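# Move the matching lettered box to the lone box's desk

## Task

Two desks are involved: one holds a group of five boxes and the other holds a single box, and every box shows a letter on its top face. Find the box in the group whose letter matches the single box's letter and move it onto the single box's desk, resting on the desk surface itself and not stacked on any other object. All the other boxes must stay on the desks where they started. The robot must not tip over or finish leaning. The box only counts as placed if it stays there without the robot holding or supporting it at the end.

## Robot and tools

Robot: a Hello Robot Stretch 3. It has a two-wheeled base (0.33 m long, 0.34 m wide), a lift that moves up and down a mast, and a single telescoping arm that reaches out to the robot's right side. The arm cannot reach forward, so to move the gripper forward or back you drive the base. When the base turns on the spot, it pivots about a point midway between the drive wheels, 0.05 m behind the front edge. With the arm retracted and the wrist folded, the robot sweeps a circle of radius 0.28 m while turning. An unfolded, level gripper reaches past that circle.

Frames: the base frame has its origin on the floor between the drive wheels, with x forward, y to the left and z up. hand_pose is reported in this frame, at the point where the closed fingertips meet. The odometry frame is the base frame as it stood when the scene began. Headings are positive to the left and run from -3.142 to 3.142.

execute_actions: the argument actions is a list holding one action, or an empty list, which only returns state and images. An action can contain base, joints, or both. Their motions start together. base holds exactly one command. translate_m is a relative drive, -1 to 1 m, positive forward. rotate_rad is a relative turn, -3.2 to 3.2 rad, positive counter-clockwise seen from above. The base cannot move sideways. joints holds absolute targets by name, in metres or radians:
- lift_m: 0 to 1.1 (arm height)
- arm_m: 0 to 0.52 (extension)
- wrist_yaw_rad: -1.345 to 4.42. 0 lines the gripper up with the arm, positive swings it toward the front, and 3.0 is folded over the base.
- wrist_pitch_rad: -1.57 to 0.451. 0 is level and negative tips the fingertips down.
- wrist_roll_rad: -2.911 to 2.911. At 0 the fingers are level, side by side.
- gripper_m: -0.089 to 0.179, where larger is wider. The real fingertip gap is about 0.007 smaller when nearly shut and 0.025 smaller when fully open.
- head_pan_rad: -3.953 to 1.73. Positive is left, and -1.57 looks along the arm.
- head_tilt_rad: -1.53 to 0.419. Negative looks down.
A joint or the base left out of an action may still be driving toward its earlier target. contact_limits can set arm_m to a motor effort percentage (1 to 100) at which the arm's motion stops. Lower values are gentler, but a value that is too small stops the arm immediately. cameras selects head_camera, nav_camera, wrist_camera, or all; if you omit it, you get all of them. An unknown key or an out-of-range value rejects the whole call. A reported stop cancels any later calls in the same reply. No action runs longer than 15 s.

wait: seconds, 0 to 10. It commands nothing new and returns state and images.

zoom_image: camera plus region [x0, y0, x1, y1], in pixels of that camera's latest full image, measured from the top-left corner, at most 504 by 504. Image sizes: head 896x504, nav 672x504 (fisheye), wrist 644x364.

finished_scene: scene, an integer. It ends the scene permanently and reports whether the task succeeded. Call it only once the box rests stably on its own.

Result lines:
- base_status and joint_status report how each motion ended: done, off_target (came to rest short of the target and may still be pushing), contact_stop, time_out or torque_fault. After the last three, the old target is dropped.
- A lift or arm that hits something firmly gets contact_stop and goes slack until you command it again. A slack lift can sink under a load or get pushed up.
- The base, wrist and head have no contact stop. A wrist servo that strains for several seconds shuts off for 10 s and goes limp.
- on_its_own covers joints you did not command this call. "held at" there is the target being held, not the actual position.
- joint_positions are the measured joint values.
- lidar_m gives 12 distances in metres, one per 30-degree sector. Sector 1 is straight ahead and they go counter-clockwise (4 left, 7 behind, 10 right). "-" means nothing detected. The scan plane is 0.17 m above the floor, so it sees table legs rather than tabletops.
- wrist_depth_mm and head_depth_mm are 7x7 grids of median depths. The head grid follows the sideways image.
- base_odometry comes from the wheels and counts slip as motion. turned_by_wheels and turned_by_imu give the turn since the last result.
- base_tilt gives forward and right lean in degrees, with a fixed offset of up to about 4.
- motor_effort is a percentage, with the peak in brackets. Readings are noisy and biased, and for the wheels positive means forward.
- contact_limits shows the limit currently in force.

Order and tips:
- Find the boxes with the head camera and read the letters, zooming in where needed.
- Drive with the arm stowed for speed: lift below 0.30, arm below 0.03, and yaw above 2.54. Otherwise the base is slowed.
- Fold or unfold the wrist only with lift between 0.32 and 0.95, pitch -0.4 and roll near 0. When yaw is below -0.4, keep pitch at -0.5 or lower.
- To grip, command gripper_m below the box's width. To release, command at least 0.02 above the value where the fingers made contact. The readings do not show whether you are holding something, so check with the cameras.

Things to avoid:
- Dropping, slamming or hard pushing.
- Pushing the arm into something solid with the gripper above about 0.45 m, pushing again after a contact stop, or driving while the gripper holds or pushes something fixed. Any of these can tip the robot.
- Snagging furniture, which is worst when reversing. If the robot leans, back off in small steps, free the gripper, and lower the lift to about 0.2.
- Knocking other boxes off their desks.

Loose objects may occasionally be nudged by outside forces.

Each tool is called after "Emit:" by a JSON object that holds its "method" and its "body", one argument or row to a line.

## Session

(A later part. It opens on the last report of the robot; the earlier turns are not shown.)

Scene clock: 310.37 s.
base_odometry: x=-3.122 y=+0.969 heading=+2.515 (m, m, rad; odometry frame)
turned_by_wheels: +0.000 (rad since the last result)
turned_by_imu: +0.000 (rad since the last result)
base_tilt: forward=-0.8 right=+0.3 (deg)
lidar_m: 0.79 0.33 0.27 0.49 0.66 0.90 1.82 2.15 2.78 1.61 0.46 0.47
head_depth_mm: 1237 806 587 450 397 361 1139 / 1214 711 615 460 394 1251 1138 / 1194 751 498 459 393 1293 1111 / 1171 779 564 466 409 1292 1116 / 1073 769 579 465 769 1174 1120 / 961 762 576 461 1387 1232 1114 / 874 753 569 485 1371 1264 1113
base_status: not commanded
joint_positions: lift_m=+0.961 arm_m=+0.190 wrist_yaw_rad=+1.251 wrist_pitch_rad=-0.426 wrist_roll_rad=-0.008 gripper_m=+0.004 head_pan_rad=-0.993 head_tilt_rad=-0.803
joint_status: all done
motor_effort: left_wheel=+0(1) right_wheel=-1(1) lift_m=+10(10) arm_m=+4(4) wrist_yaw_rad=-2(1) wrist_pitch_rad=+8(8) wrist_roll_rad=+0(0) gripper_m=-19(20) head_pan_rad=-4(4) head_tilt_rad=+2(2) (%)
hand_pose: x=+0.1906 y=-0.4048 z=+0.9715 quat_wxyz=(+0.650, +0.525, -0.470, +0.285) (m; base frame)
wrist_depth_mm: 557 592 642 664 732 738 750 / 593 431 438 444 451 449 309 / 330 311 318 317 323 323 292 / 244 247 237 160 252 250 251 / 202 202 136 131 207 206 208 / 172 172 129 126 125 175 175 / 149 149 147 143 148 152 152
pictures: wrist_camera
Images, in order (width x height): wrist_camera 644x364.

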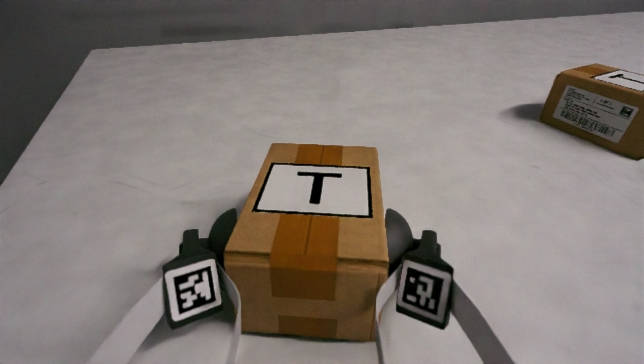

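Emit:
{"method": "execute_actions", "body": {
  "actions": [
    {"joints": {"gripper_m": 0.125}}
  ],
  "cameras": ["wrist_camera", "head_camera"]
}}

Emit:
{"method": "execute_actions", "body": {
  "actions": [
    {"joints": {"lift_m": 1.025}}
  ],
  "cameras": ["wrist_camera", "head_camera"]
}}

Scene clock: 314.43 s.
base_odometry: x=-3.122 y=+0.969 heading=+2.515 (m, m, rad; odometry frame)
turned_by_wheels: +0.000 (rad since the last result)
turned_by_imu: +0.000 (rad since the last result)
base_tilt: forward=-0.7 right=+0.2 (deg)
lidar_m: 0.79 0.33 0.27 0.49 0.66 0.90 1.81 2.14 2.77 1.61 0.46 0.47
head_depth_mm: 1242 808 598 451 396 362 1140 / 1210 710 616 461 394 1250 1136 / 1192 751 500 457 393 1292 1115 / 1176 776 563 455 409 1281 1113 / 1072 771 579 463 769 1176 1119 / 965 763 575 460 1383 1238 1118 / 871 753 569 484 1377 1271 1107
base_status: not commanded
joint_positions: lift_m=+0.961 arm_m=+0.190 wrist_yaw_rad=+1.251 wrist_pitch_rad=-0.421 wrist_roll_rad=-0.008 gripper_m=+0.125 head_pan_rad=-0.993 head_tilt_rad=-0.803
joint_status: all done
motor_effort: left_wheel=+0(0) right_wheel=-1(1) lift_m=+10(10) arm_m=+4(4) wrist_yaw_rad=-1(2) wrist_pitch_rad=+6(7) wrist_roll_rad=+0(0) gripper_m=+0(81) head_pan_rad=-4(3) head_tilt_rad=+1(1) (%)
hand_pose: x=+0.1913 y=-0.4051 z=+0.9728 quat_wxyz=(+0.649, +0.523, -0.471, +0.287) (m; base frame)
wrist_depth_mm: 565 596 638 681 749 774 778 / 589 443 446 454 458 462 305 / 337 322 321 326 324 330 296 / 249 249 251 165 252 255 255 / 205 213 192 135 209 212 208 / 177 - 165 127 170 179 177 / - 147 148 145 153 149 154
pictures: head_camera (sideways: a quarter turn clockwise sets it upright), wrist_camera
Images, in order (width x height): head_camera 896x504, wrist_camera 644x364.

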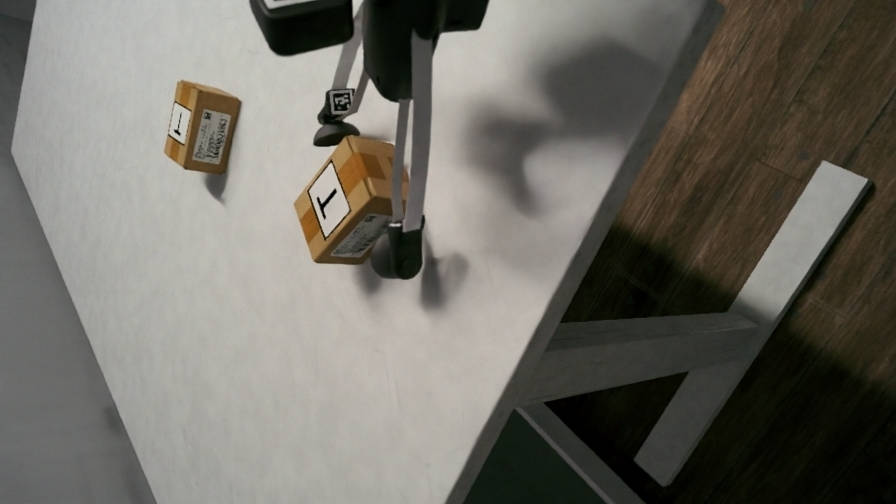

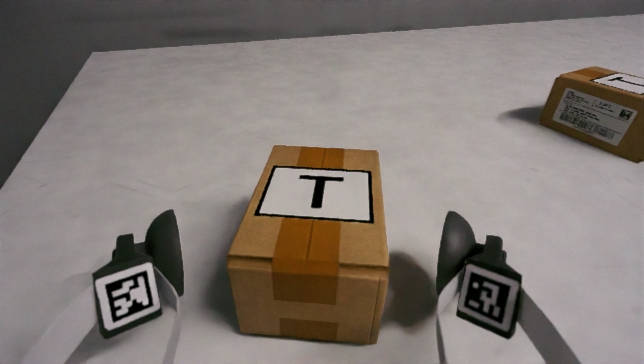

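Scene clock: 315.87 s.
base_odometry: x=-3.122 y=+0.969 heading=+2.515 (m, m, rad; odometry frame)
turned_by_wheels: +0.000 (rad since the last result)
turned_by_imu: +0.000 (rad since the last result)
base_tilt: forward=-0.9 right=+0.3 (deg)
lidar_m: 0.79 0.33 0.27 0.49 0.67 0.90 1.81 2.14 2.78 1.62 0.46 0.47
head_depth_mm: 1234 807 550 477 396 361 1138 / 1220 710 555 474 394 1250 1138 / 1192 751 611 470 393 1294 1111 / 1174 778 571 468 409 1286 1116 / 1074 770 578 464 772 1179 1124 / 964 763 575 461 1388 1241 1115 / 870 754 569 484 1374 1267 1111
base_status: not commanded
joint_positions: lift_m=+1.024 arm_m=+0.190 wrist_yaw_rad=+1.251 wrist_pitch_rad=-0.420 wrist_roll_rad=-0.008 gripper_m=+0.125 head_pan_rad=-0.993 head_tilt_rad=-0.803
joint_status: all done
motor_effort: left_wheel=+0(0) right_wheel=-1(0) lift_m=+37(39) arm_m=+4(4) wrist_yaw_rad=-2(2) wrist_pitch_rad=+5(6) wrist_roll_rad=+0(0) gripper_m=+1(0) head_pan_rad=-3(4) head_tilt_rad=+2(1) (%)
hand_pose: x=+0.1914 y=-0.4051 z=+1.0366 quat_wxyz=(+0.649, +0.523, -0.471, +0.288) (m; base frame)
wrist_depth_mm: 555 602 637 690 767 825 917 / 598 623 650 654 661 662 676 / 645 464 467 470 475 472 476 / 670 362 362 364 367 359 312 / 321 307 296 227 300 308 303 / 258 - 252 193 253 260 257 / 222 214 213 167 221 215 222
pictures: head_camera (sideways: a quarter turn clockwise sets it upright), wrist_camera
Images, in order (width x height): head_camera 896x504, wrist_camera 644x364.

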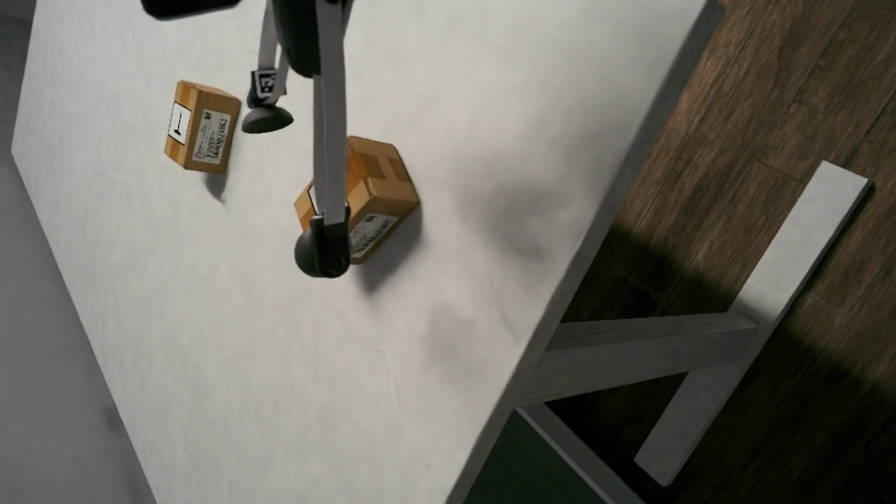

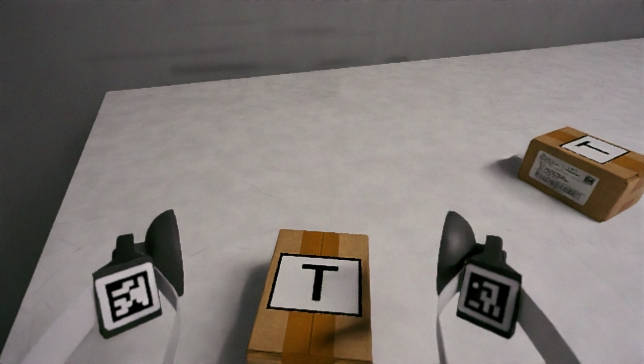

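Emit:
{"method": "finished_scene", "body": {
  "scene": 2
}}

The scene is finished: the task was done.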